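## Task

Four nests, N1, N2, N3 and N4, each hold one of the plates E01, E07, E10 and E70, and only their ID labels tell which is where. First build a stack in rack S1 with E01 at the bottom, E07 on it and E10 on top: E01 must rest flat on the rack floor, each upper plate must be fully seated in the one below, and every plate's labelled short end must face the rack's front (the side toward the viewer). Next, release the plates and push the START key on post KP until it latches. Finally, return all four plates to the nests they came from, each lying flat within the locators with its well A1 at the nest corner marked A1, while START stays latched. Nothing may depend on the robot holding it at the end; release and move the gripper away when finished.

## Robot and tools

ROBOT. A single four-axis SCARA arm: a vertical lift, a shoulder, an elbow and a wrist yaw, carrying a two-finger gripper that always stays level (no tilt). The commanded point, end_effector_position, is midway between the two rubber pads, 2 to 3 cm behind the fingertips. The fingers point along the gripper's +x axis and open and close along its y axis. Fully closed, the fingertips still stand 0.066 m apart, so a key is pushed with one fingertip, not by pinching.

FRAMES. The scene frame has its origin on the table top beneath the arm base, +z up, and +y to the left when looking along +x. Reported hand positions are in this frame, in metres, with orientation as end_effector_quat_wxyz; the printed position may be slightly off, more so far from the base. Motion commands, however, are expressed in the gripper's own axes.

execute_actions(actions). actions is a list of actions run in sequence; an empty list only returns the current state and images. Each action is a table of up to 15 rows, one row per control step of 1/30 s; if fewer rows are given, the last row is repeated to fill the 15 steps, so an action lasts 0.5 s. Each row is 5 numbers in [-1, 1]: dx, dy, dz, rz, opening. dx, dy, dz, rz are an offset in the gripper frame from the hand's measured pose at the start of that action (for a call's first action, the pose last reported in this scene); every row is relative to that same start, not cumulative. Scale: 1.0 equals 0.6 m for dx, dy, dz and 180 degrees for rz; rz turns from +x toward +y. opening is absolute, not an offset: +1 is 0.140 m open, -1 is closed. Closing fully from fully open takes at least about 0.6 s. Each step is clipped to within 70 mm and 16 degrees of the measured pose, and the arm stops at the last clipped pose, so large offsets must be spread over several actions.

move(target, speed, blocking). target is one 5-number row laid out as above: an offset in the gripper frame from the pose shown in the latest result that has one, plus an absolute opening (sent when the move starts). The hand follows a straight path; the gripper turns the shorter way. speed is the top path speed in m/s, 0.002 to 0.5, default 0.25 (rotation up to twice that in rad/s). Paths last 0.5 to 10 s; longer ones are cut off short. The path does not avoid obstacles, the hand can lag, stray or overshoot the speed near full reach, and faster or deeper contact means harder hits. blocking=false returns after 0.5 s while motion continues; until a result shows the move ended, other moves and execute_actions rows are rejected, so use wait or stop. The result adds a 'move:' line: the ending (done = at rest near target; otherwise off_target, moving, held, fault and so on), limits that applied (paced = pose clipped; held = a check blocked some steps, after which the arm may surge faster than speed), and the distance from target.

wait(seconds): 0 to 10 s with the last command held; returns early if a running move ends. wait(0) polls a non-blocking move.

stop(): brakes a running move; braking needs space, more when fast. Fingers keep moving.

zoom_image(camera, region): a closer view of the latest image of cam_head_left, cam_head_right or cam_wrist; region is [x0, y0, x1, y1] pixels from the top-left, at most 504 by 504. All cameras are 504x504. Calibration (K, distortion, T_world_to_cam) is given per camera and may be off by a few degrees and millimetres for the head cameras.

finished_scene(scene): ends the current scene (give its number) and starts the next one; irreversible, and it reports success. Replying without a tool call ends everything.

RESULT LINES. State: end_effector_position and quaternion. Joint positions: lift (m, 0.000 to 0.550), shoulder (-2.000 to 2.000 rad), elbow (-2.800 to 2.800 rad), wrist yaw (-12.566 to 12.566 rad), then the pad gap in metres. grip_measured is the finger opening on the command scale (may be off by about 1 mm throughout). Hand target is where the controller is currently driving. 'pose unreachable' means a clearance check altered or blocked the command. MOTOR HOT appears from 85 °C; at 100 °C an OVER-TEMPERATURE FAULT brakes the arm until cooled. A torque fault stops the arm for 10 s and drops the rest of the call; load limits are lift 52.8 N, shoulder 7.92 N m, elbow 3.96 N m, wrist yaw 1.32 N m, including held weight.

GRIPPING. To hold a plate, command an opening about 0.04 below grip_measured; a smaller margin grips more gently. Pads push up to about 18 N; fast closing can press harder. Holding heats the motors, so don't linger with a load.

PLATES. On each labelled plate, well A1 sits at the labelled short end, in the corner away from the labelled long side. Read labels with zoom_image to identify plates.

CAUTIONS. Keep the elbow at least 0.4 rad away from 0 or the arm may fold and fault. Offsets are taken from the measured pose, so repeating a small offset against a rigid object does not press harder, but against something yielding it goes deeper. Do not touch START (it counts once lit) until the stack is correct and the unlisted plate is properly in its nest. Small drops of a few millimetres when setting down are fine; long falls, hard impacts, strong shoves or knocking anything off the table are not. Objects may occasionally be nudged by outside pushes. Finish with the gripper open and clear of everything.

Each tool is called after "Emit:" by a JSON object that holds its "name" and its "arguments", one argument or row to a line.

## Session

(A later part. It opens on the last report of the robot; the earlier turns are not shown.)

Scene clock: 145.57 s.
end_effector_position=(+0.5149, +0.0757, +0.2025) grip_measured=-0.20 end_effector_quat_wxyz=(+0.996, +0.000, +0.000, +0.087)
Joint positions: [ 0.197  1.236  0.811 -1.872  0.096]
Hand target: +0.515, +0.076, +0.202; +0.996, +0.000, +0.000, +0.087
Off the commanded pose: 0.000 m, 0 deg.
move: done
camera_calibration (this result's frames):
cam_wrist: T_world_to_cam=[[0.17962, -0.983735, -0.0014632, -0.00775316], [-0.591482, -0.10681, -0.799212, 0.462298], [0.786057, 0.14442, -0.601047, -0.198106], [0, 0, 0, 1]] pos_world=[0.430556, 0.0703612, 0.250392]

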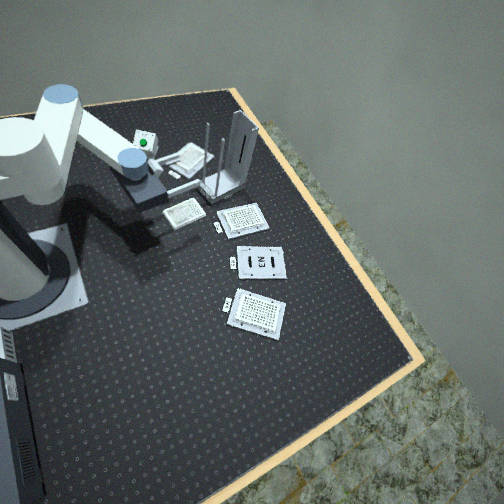

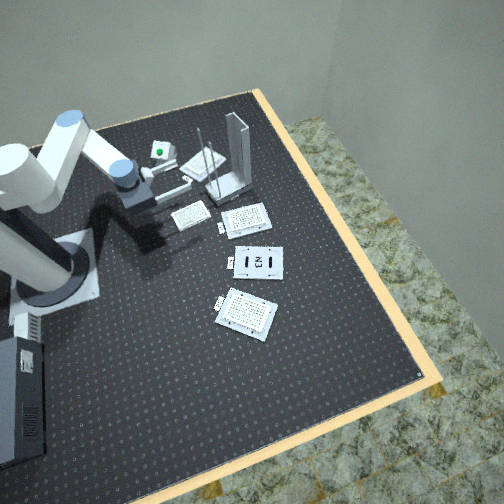

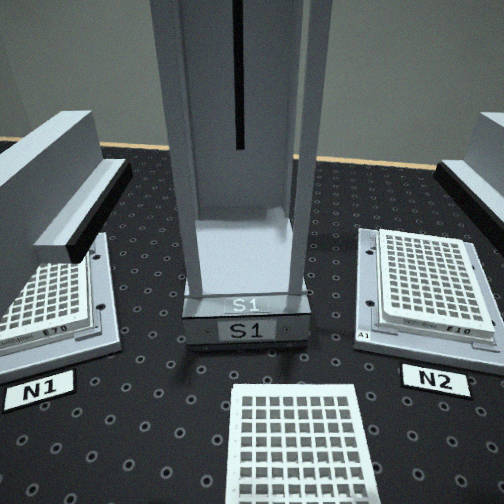

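Emit:
{"name": "move", "arguments": {
  "target": [-0.0233, -0.03, -0.3005, 0, -0.2],
  "speed": 0.25
}}

Emit:
{"name": "execute_actions", "arguments": {
  "actions": [
    [[0, 0, 0, 0, -0.5]],
    [[0, 0, 0, 0, -0.61]]
  ]
}}

Scene clock: 172.73 s.
end_effector_position=(+0.5043, +0.0555, +0.0221) grip_measured=-0.20 end_effector_quat_wxyz=(+0.996, +0.000, +0.000, +0.087)
Joint positions: [ 0.017  1.164  0.75  -1.739  0.096]
Hand target: +0.504, +0.056, +0.022; +0.996, +0.000, +0.000, +0.087
Off the commanded pose: 0.000 m, 0 deg.
move: done
camera_calibration (this result's frames):
cam_wrist: T_world_to_cam=[[0.179451, -0.983766, -0.0014632, -0.0258553], [-0.591501, -0.106708, -0.799212, 0.309733], [0.786082, 0.144285, -0.601047, -0.295271], [0, 0, 0, 1]] pos_world=[0.419954, 0.0502187, 0.0700325]

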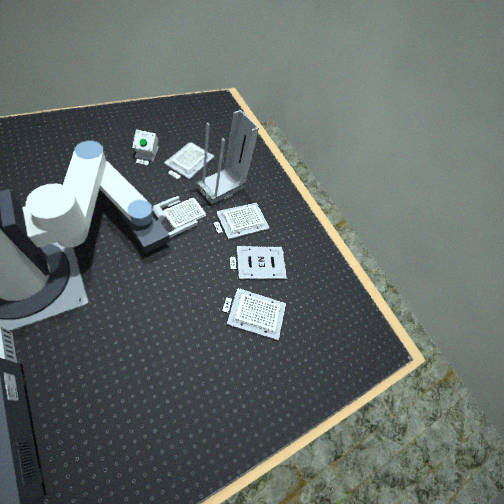

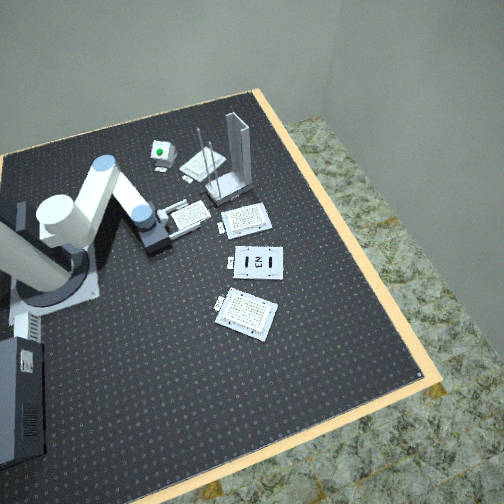

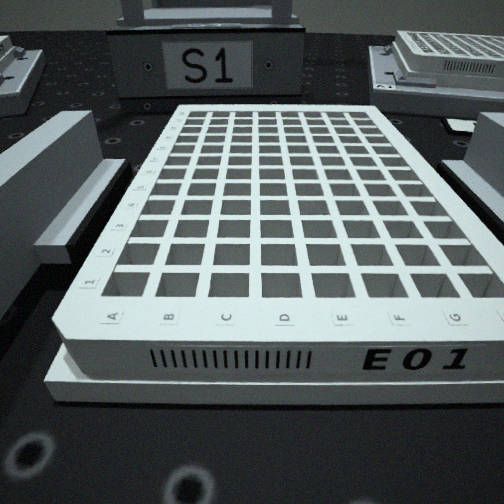

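Scene clock: 173.73 s.
end_effector_position=(+0.5043, +0.0555, +0.0221) grip_measured=-0.56 end_effector_quat_wxyz=(+0.996, +0.000, +0.000, +0.087)
Joint positions: [ 0.017  1.164  0.75  -1.739  0.082]
Hand target: +0.504, +0.055, +0.022; +0.996, +0.000, +0.000, +0.087
Off the commanded pose: 0.000 m, 0 deg.
camera_calibration (this result's frames):
cam_wrist: T_world_to_cam=[[0.179445, -0.983767, -0.0014632, -0.0258531], [-0.591501, -0.106704, -0.799212, 0.309733], [0.786083, 0.14428, -0.601047, -0.295271], [0, 0, 0, 1]] pos_world=[0.419954, 0.050218, 0.0700328]

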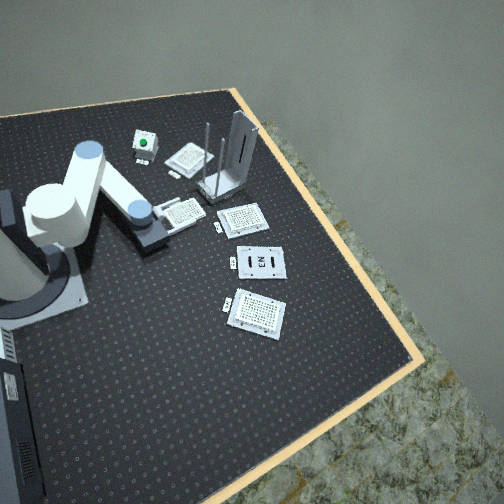

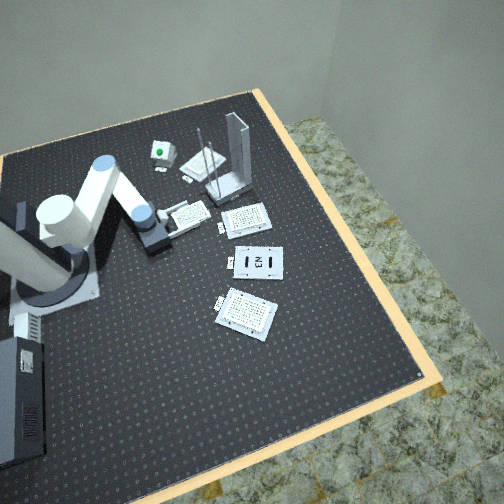

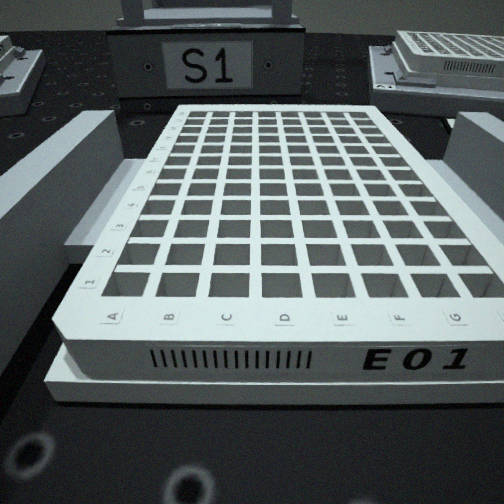

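Emit:
{"name": "move", "arguments": {
  "target": [0, 0, 0.53, 0, -0.61],
  "speed": 0.35
}}

Emit:
{"name": "move", "arguments": {
  "target": [0.3285, 0.0603, 0, 0.0167, -0.61],
  "speed": 0.3
}}

Scene clock: 178.80 s.
end_effector_position=(+0.5043, +0.0555, +0.3402) grip_measured=-0.56 end_effector_quat_wxyz=(+0.996, +0.000, +0.000, +0.087)
Joint positions: [ 0.335  1.164  0.75  -1.739  0.082]
Hand target: +0.504, +0.055, +0.340; +0.996, +0.000, +0.000, +0.087
Off the commanded pose: 0.000 m, 0 deg.
move: done
camera_calibration (this result's frames):
cam_wrist: T_world_to_cam=[[0.179501, -0.983757, -0.0014632, -0.0254052], [-0.591495, -0.106738, -0.799212, 0.563924], [0.786074, 0.144325, -0.601047, -0.104116], [0, 0, 0, 1]] pos_world=[0.419962, 0.0502265, 0.388079]

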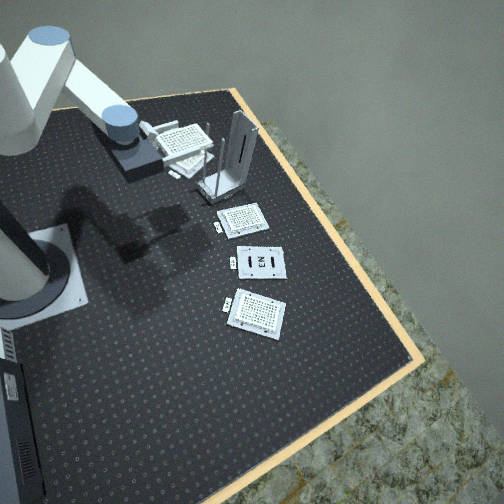

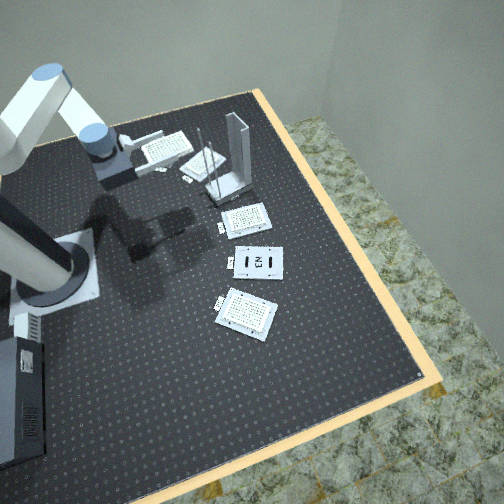

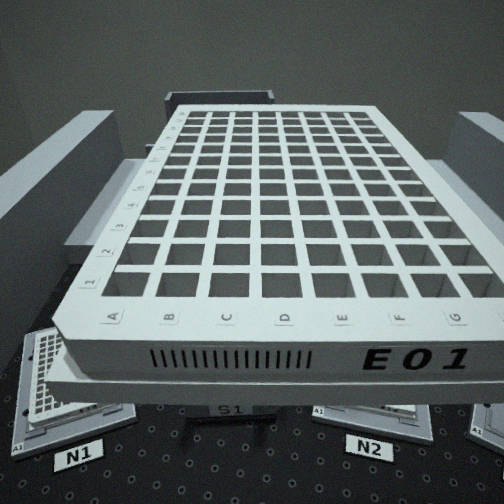

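Scene clock: 179.93 s.
end_effector_position=(+0.6922, +0.1255, +0.3402) grip_measured=-0.56 end_effector_quat_wxyz=(+0.994, +0.000, +0.000, +0.114)
Joint positions: [ 0.335  0.894  1.704 -2.37   0.082]
Hand target: +0.692, +0.126, +0.340; +0.994, +0.000, +0.000, +0.114
Off the commanded pose: 0.000 m, 0 deg.
move: done
camera_calibration (this result's frames):
cam_wrist: T_world_to_cam=[[0.231076, -0.972935, -0.0014632, -0.0272917], [-0.585051, -0.13775, -0.799212, 0.681935], [0.77738, 0.185535, -0.601047, -0.261021], [0, 0, 0, 1]] pos_world=[0.608185, 0.115812, 0.388085]

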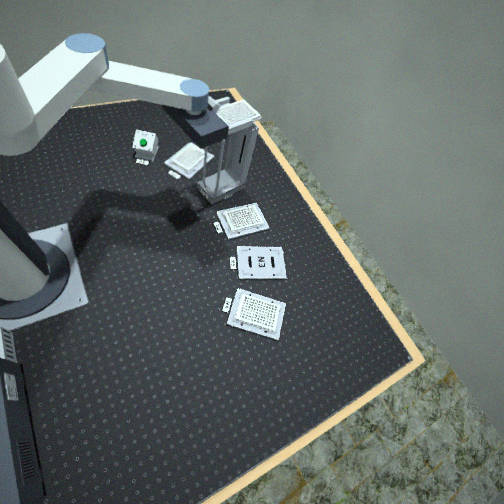

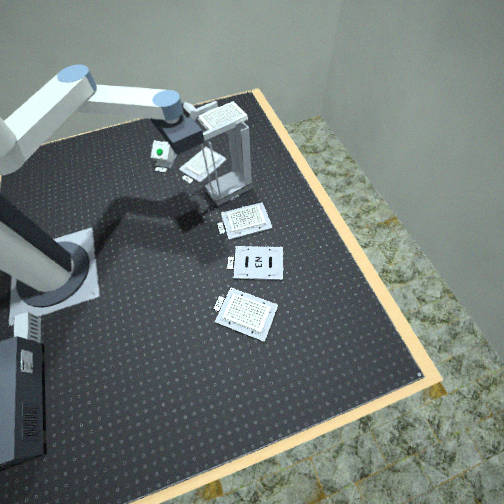

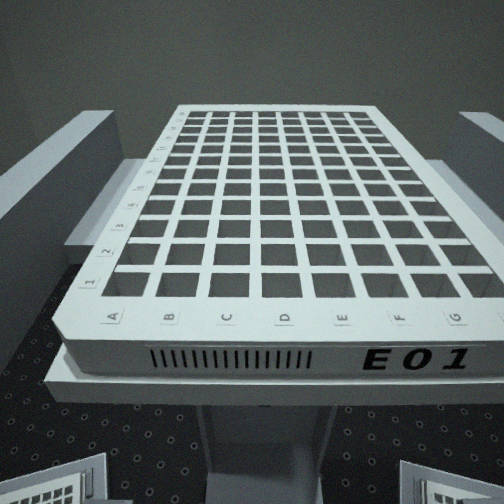

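Emit:
{"name": "zoom_image", "arguments": {
  "camera": "cam_wrist",
  "region": [160, 400, 380, 504]
}}

Region (160, 400, 380, 504) of cam_wrist's 504x504 image, scaled by 2.291, with more detail than that image has; it fills the top 238 rows of this view, and the rest is white.

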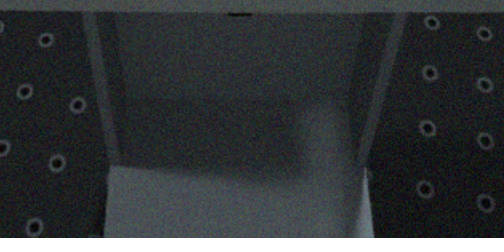

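Emit:
{"name": "move", "arguments": {
  "target": [0, -0.0025, -0.04, 0, -0.61],
  "speed": 0.1
}}

Scene clock: 190.23 s.
end_effector_position=(+0.6925, +0.1241, +0.3161) grip_measured=-0.56 end_effector_quat_wxyz=(+0.994, +0.000, +0.000, +0.114)
Joint positions: [ 0.311  0.89   1.704 -2.366  0.082]
Hand target: +0.692, +0.124, +0.316; +0.994, +0.000, +0.000, +0.114
Off the commanded pose: 0.000 m, 0 deg.
move: done
camera_calibration (this result's frames):
cam_wrist: T_world_to_cam=[[0.230967, -0.972961, -0.0014632, -0.0287036], [-0.585066, -0.137684, -0.799212, 0.662703], [0.777401, 0.185447, -0.601047, -0.275494], [0, 0, 0, 1]] pos_world=[0.608524, 0.114406, 0.364014]

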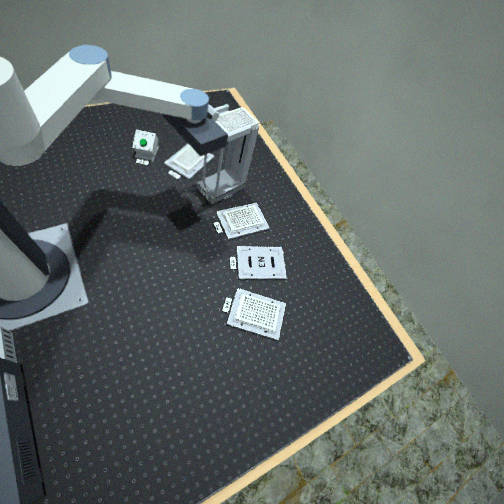

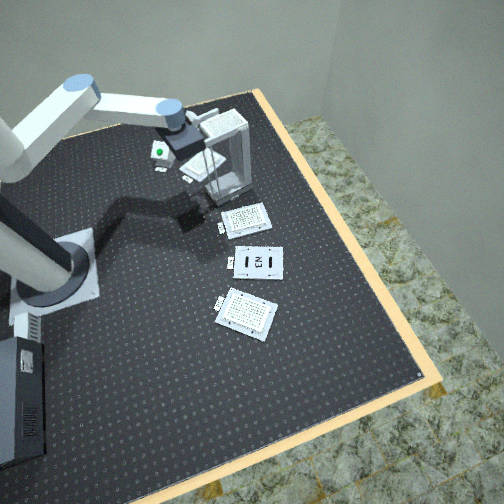

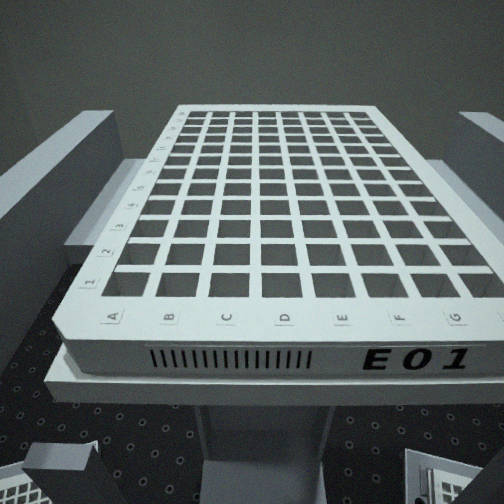

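Emit:
{"name": "zoom_image", "arguments": {
  "camera": "cam_head_left",
  "region": [170, 90, 280, 170]
}}

Emit:
{"name": "zoom_image", "arguments": {
  "camera": "cam_head_right",
  "region": [160, 95, 270, 175]
}}

Region (170, 90, 280, 170) of cam_head_left's 504x504 image, scaled by 4.582, with more detail than that image has; it fills the top 367 rows of this view, and the rest is white.

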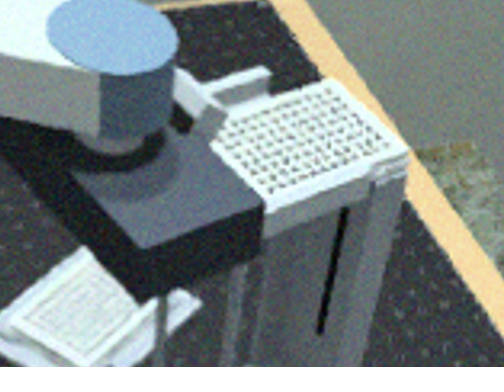

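Region (160, 95, 270, 175) of cam_head_right's 504x504 image, scaled by 4.582, with more detail than that image has; it fills the top 367 rows of this view, and the rest is white.

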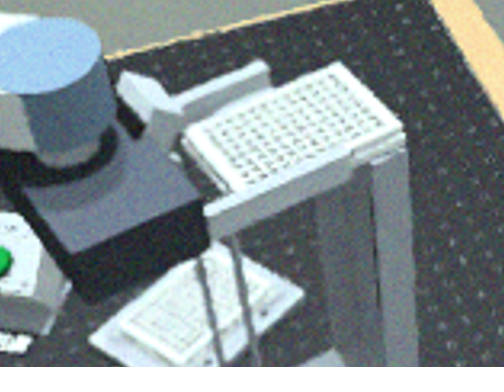

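Emit:
{"name": "move", "arguments": {
  "target": [-0.004, 0, -0.01, 0, -0.61],
  "speed": 0.02
}}

Emit:
{"name": "move", "arguments": {
  "target": [0, 0, -0.035, 0, -0.61],
  "speed": 0.015
}}

Scene clock: 198.53 s.
end_effector_position=(+0.6903, +0.1236, +0.3104) grip_measured=-0.56 end_effector_quat_wxyz=(+0.994, +0.000, +0.000, +0.114)
Joint positions: [ 0.305  0.896  1.69  -2.358  0.082]
Hand target: +0.690, +0.124, +0.310; +0.994, +0.000, +0.000, +0.114
Off the commanded pose: 0.000 m, 0 deg.
move: done
camera_calibration (this result's frames):
cam_wrist: T_world_to_cam=[[0.230884, -0.97298, -0.0014632, -0.0286333], [-0.585078, -0.137635, -0.799212, 0.656725], [0.777416, 0.185381, -0.601047, -0.277115], [0, 0, 0, 1]] pos_world=[0.60628, 0.1139, 0.358261]

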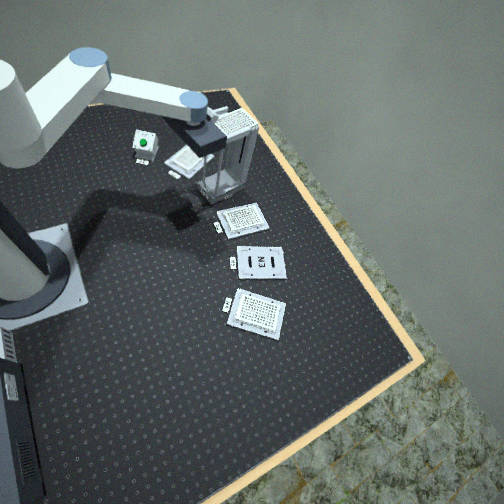

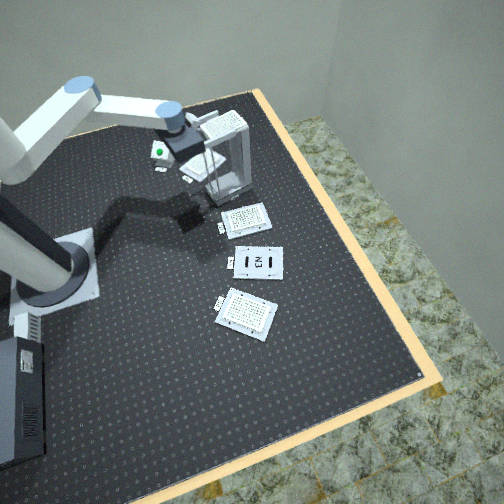

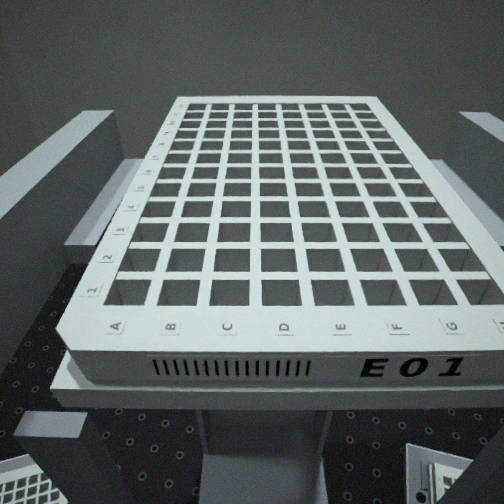

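Scene clock: 200.17 s.
end_effector_position=(+0.6903, +0.1247, +0.2895) grip_measured=-0.56 end_effector_quat_wxyz=(+0.993, +0.000, +0.000, +0.115)
Joint positions: [ 0.285  0.896  1.692 -2.357  0.082]
Hand target: +0.690, +0.124, +0.289; +0.994, +0.000, +0.000, +0.114
Off the commanded pose: 0.001 m, 0 deg.
move: done
camera_calibration (this result's frames):
cam_wrist: T_world_to_cam=[[0.234733, -0.972059, -0.0014632, -0.0303574], [-0.584529, -0.139949, -0.799212, 0.640164], [0.776677, 0.188457, -0.601047, -0.289729], [0, 0, 0, 1]] pos_world=[0.606346, 0.114683, 0.337442]

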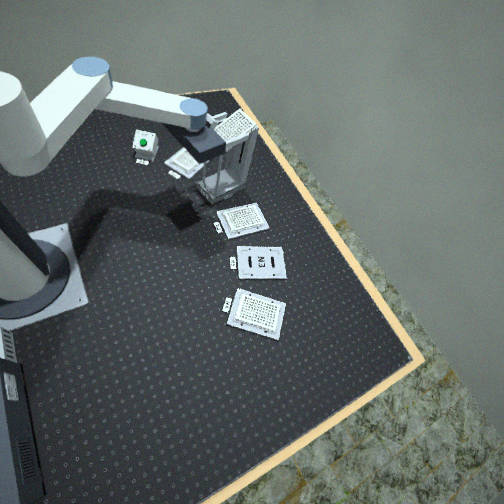

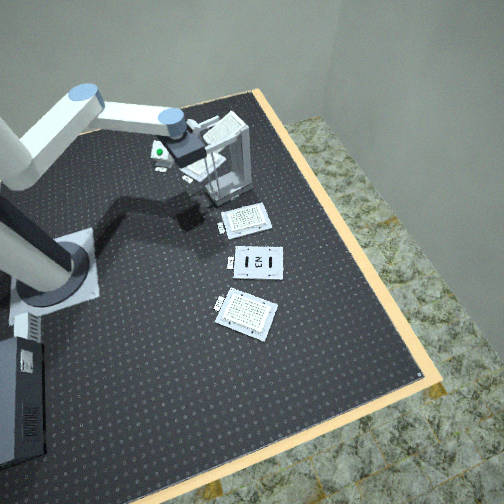

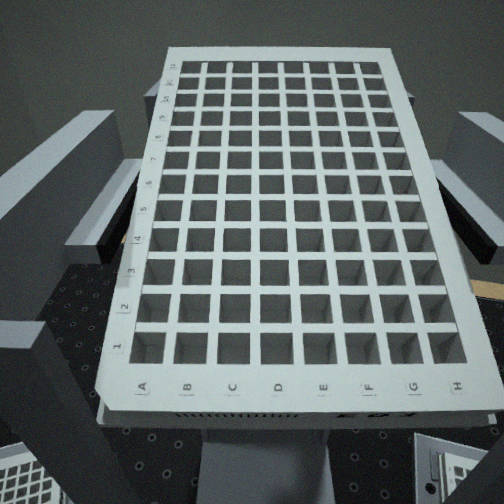

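Emit:
{"name": "move", "arguments": {
  "target": [0, 0, 0.09, 0, -0.63],
  "speed": 0.04
}}

Scene clock: 204.37 s.
end_effector_position=(+0.6903, +0.1248, +0.3436) grip_measured=-0.56 end_effector_quat_wxyz=(+0.993, +0.000, +0.000, +0.116)
Joint positions: [ 0.339  0.897  1.692 -2.357  0.082]
Hand target: +0.690, +0.125, +0.344; +0.993, +0.000, +0.000, +0.115
Off the commanded pose: 0.000 m, 0 deg.
move: done
camera_calibration (this result's frames):
cam_wrist: T_world_to_cam=[[0.234764, -0.972051, -0.0014632, -0.0302476], [-0.584524, -0.139968, -0.799212, 0.683361], [0.776671, 0.188481, -0.601047, -0.257248], [0, 0, 0, 1]] pos_world=[0.606339, 0.114733, 0.391489]

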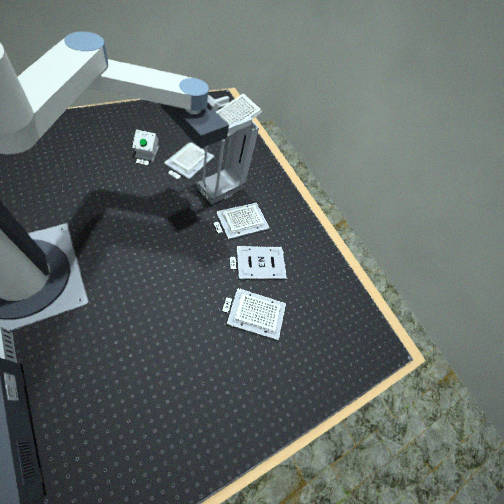

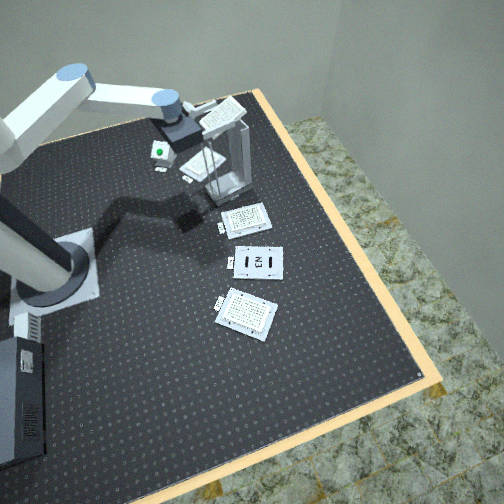

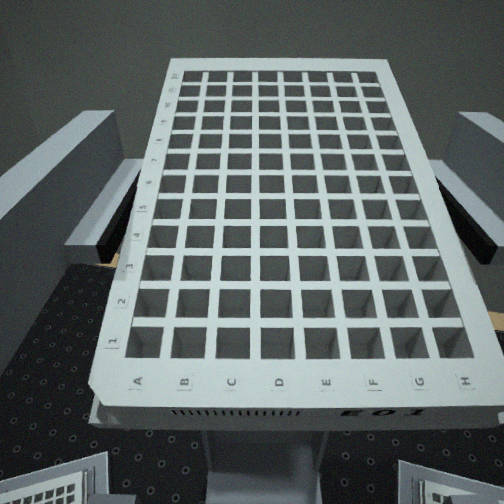

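Emit:
{"name": "move", "arguments": {
  "target": [-0.33, 0, 0, 0, -0.63],
  "speed": 0.12
}}

Emit:
{"name": "move", "arguments": {
  "target": [0, 0, -0.49, 0, -0.63],
  "speed": 0.15
}}

Scene clock: 208.60 s.
end_effector_position=(+0.4975, +0.0792, +0.3436) grip_measured=-0.56 end_effector_quat_wxyz=(+0.993, +0.000, +0.000, +0.115)
Joint positions: [ 0.339  1.252  0.742 -1.763  0.082]
Hand target: +0.498, +0.079, +0.344; +0.993, +0.000, +0.000, +0.116
Off the commanded pose: 0.000 m, 0 deg.
move: done
camera_calibration (this result's frames):
cam_wrist: T_world_to_cam=[[0.234399, -0.972139, -0.0014632, -0.0291075], [-0.584577, -0.139748, -0.799212, 0.564302], [0.776741, 0.18819, -0.601047, -0.0989414], [0, 0, 0, 1]] pos_world=[0.413553, 0.0691835, 0.391486]

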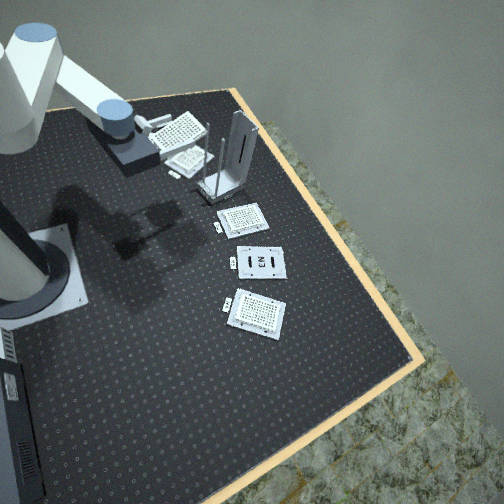

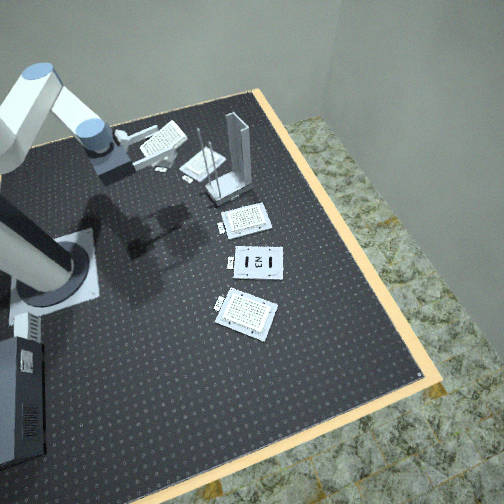

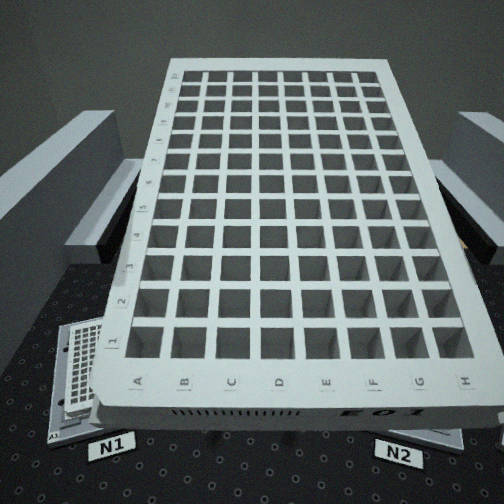

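Scene clock: 210.90 s.
end_effector_position=(+0.4975, +0.0792, +0.0495) grip_measured=-0.56 end_effector_quat_wxyz=(+0.993, +0.000, +0.000, +0.115)
Joint positions: [ 0.045  1.252  0.742 -1.763  0.082]
Hand target: +0.497, +0.079, +0.050; +0.993, +0.000, +0.000, +0.115
Off the commanded pose: 0.000 m, 0 deg.
move: done
camera_calibration (this result's frames):
cam_wrist: T_world_to_cam=[[0.23434, -0.972154, -0.0014632, -0.0295203], [-0.584585, -0.139713, -0.799212, 0.329272], [0.776753, 0.188142, -0.601047, -0.275686], [0, 0, 0, 1]] pos_world=[0.413545, 0.0691735, 0.0974145]

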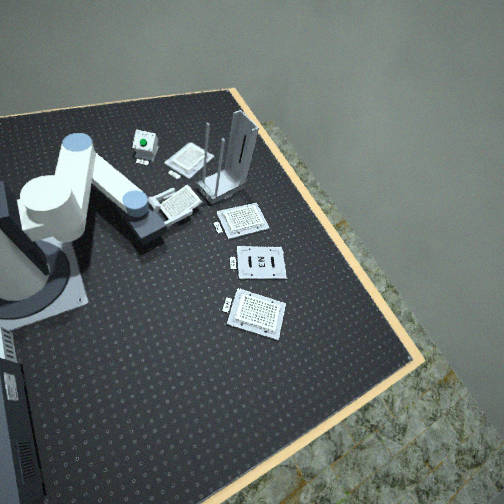

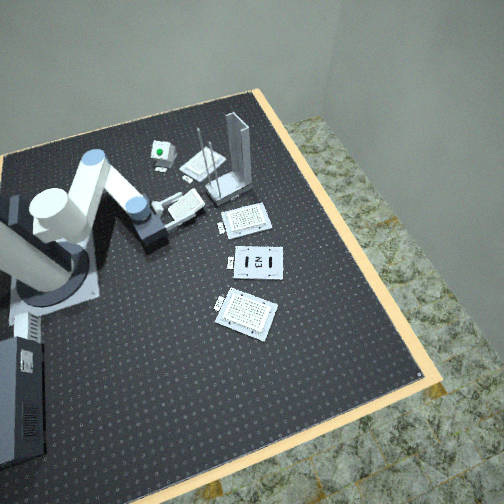

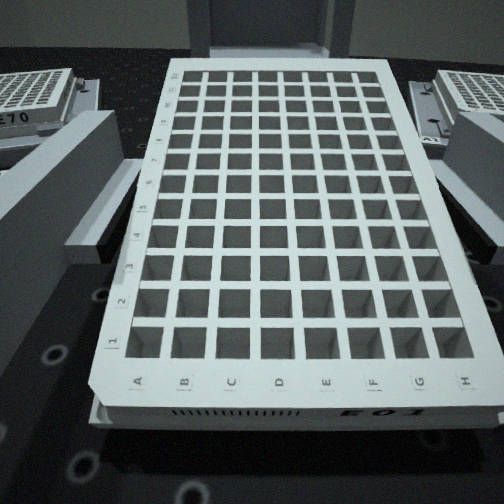

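Now slowly lower so the table levels the plate in the grip.

Emit:
{"name": "move", "arguments": {
  "target": [0, 0, -0.044, 0, -0.6],
  "speed": 0.012
}}

Scene clock: 214.77 s.
end_effector_position=(+0.4977, +0.0794, +0.0239) grip_measured=-0.56 end_effector_quat_wxyz=(+0.993, +0.000, +0.000, +0.116)
Joint positions: [ 0.019  1.252  0.743 -1.763  0.082]
Hand target: +0.497, +0.079, +0.023; +0.993, +0.000, +0.000, +0.115
Off the commanded pose: 0.001 m, 0 deg.
move: done
camera_calibration (this result's frames):
cam_wrist: T_world_to_cam=[[0.235442, -0.971887, -0.0014632, -0.0299188], [-0.584427, -0.140375, -0.799212, 0.308971], [0.776539, 0.189023, -0.601047, -0.291228], [0, 0, 0, 1]] pos_world=[0.413765, 0.0693431, 0.0718479]

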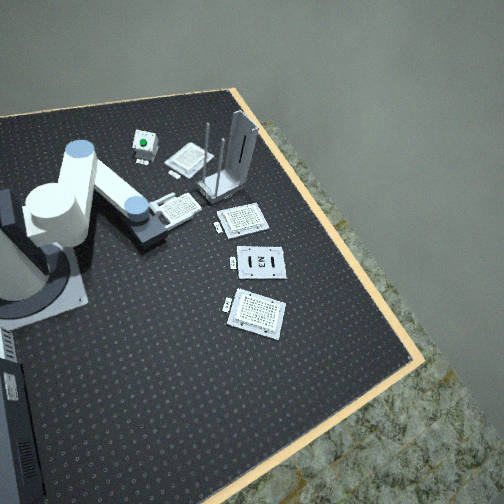

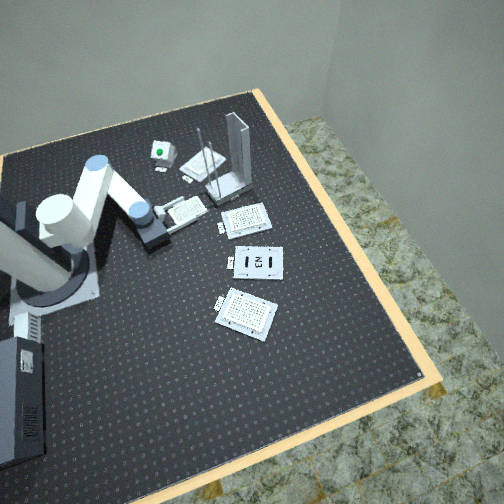

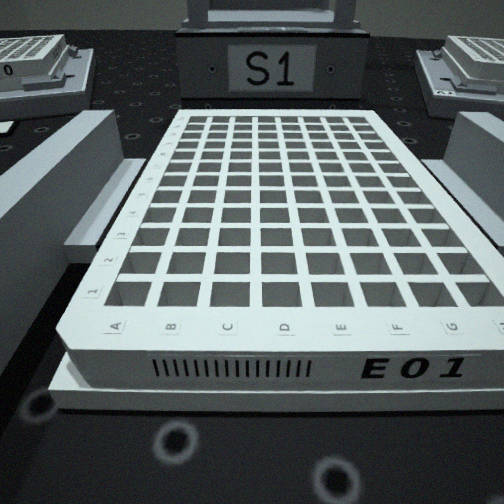

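Emit:
{"name": "execute_actions", "arguments": {
  "actions": [
    [[0, 0, 0.001, 0, -0.2]]
  ]
}}

Emit:
{"name": "move", "arguments": {
  "target": [0, 0, 0.56, 0, -0.2],
  "speed": 0.4
}}

Emit:
{"name": "move", "arguments": {
  "target": [0.2, 0, 0, 0, -0.2],
  "speed": 0.3
}}

Scene clock: 217.80 s.
end_effector_position=(+0.4977, +0.0795, +0.0246) grip_measured=-0.20 end_effector_quat_wxyz=(+0.993, +0.000, +0.000, +0.116)
Joint positions: [ 0.02   1.252  0.743 -1.763  0.096]
Hand target: +0.498, +0.079, +0.025; +0.993, +0.000, +0.000, +0.116
Off the commanded pose: 0.000 m, 0 deg.
camera_calibration (this result's frames):
cam_wrist: T_world_to_cam=[[0.235583, -0.971853, -0.0014632, -0.0299642], [-0.584406, -0.14046, -0.799212, 0.309514], [0.776511, 0.189136, -0.601047, -0.290855], [0, 0, 0, 1]] pos_world=[0.413793, 0.0693648, 0.0725059]

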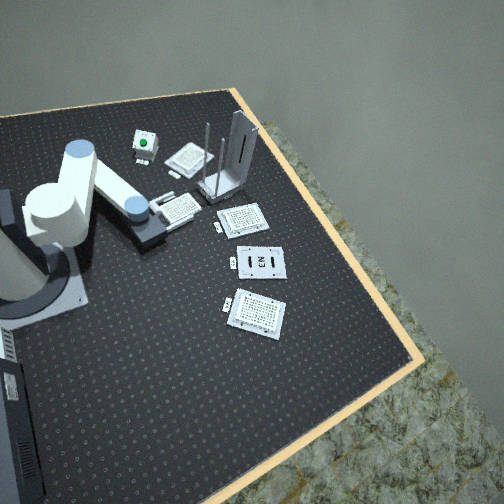

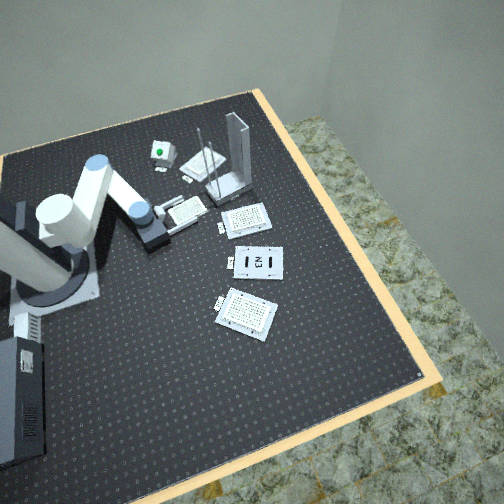

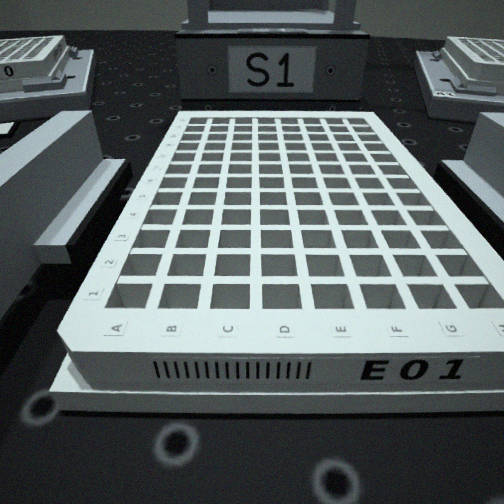

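Scene clock: 219.20 s.
end_effector_position=(+0.4977, +0.0795, +0.3607) grip_measured=-0.20 end_effector_quat_wxyz=(+0.993, +0.000, +0.000, +0.116)
Joint positions: [ 0.356  1.252  0.743 -1.763  0.096]
Hand target: +0.498, +0.079, +0.361; +0.993, +0.000, +0.000, +0.116
Off the commanded pose: 0.000 m, 0 deg.
move: done; limits=paced
camera_calibration (this result's frames):
cam_wrist: T_world_to_cam=[[0.235634, -0.971841, -0.0014632, -0.029488], [-0.584399, -0.140491, -0.799212, 0.578101], [0.776501, 0.189177, -0.601047, -0.0888732], [0, 0, 0, 1]] pos_world=[0.4138, 0.069373, 0.408565]

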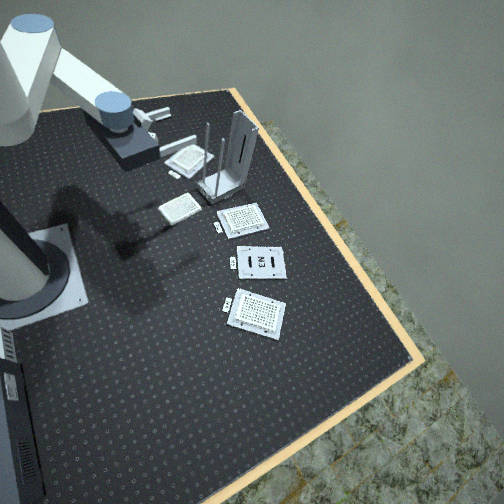

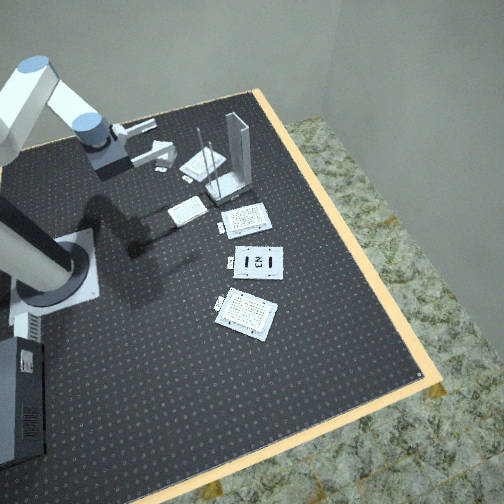

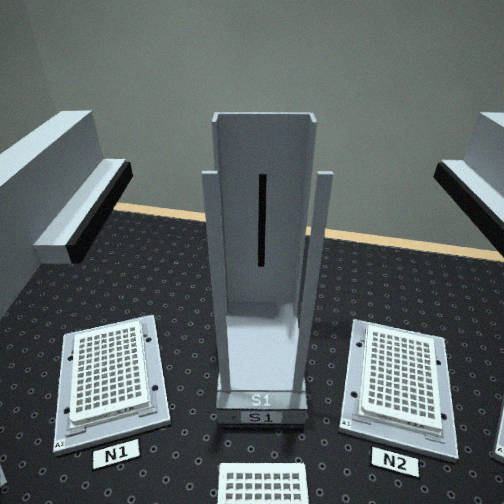

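Scene clock: 220.03 s.
end_effector_position=(+0.6145, +0.1072, +0.3607) grip_measured=-0.20 end_effector_quat_wxyz=(+0.993, +0.000, +0.000, +0.116)
Joint positions: [ 0.356  1.07   1.281 -2.118  0.096]
Hand target: +0.615, +0.107, +0.361; +0.993, +0.000, +0.000, +0.116
Off the commanded pose: 0.000 m, 0 deg.
move: done
camera_calibration (this result's frames):
cam_wrist: T_world_to_cam=[[0.235949, -0.971764, -0.0014632, -0.0302756], [-0.584353, -0.140681, -0.799212, 0.650263], [0.77644, 0.189429, -0.601047, -0.184816], [0, 0, 0, 1]] pos_world=[0.530625, 0.097068, 0.40857]

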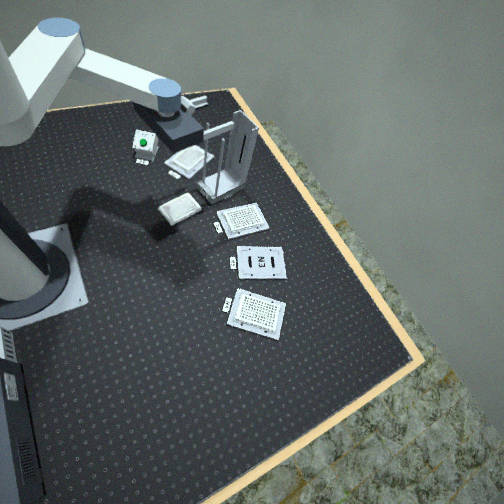

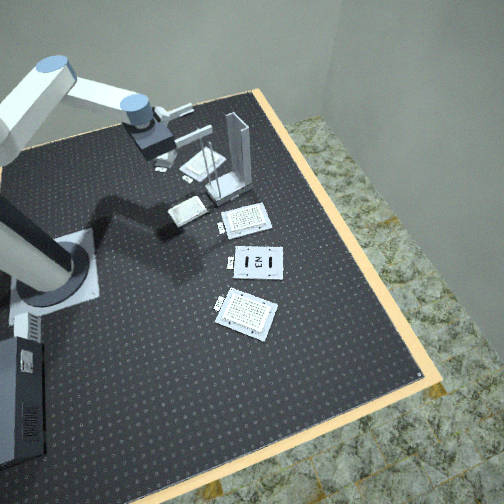

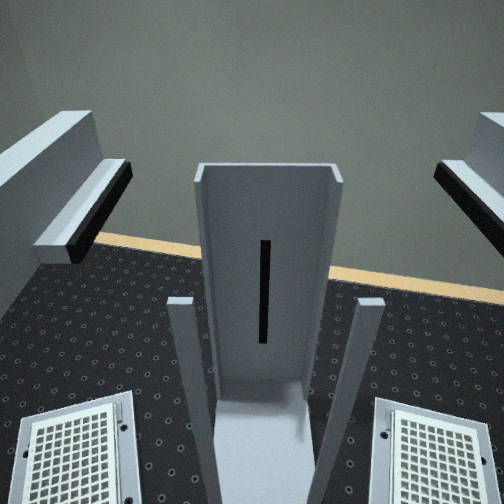

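Emit:
{"name": "zoom_image", "arguments": {
  "camera": "cam_wrist",
  "region": [155, 150, 395, 320]
}}

Region (155, 150, 395, 320) of cam_wrist's 504x504 image, scaled by 2.100, with more detail than that image has; it fills the top 357 rows of this view, and the rest is white.

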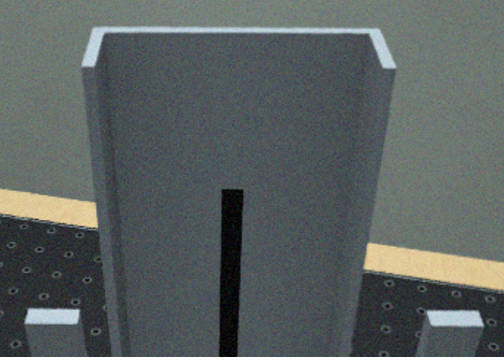

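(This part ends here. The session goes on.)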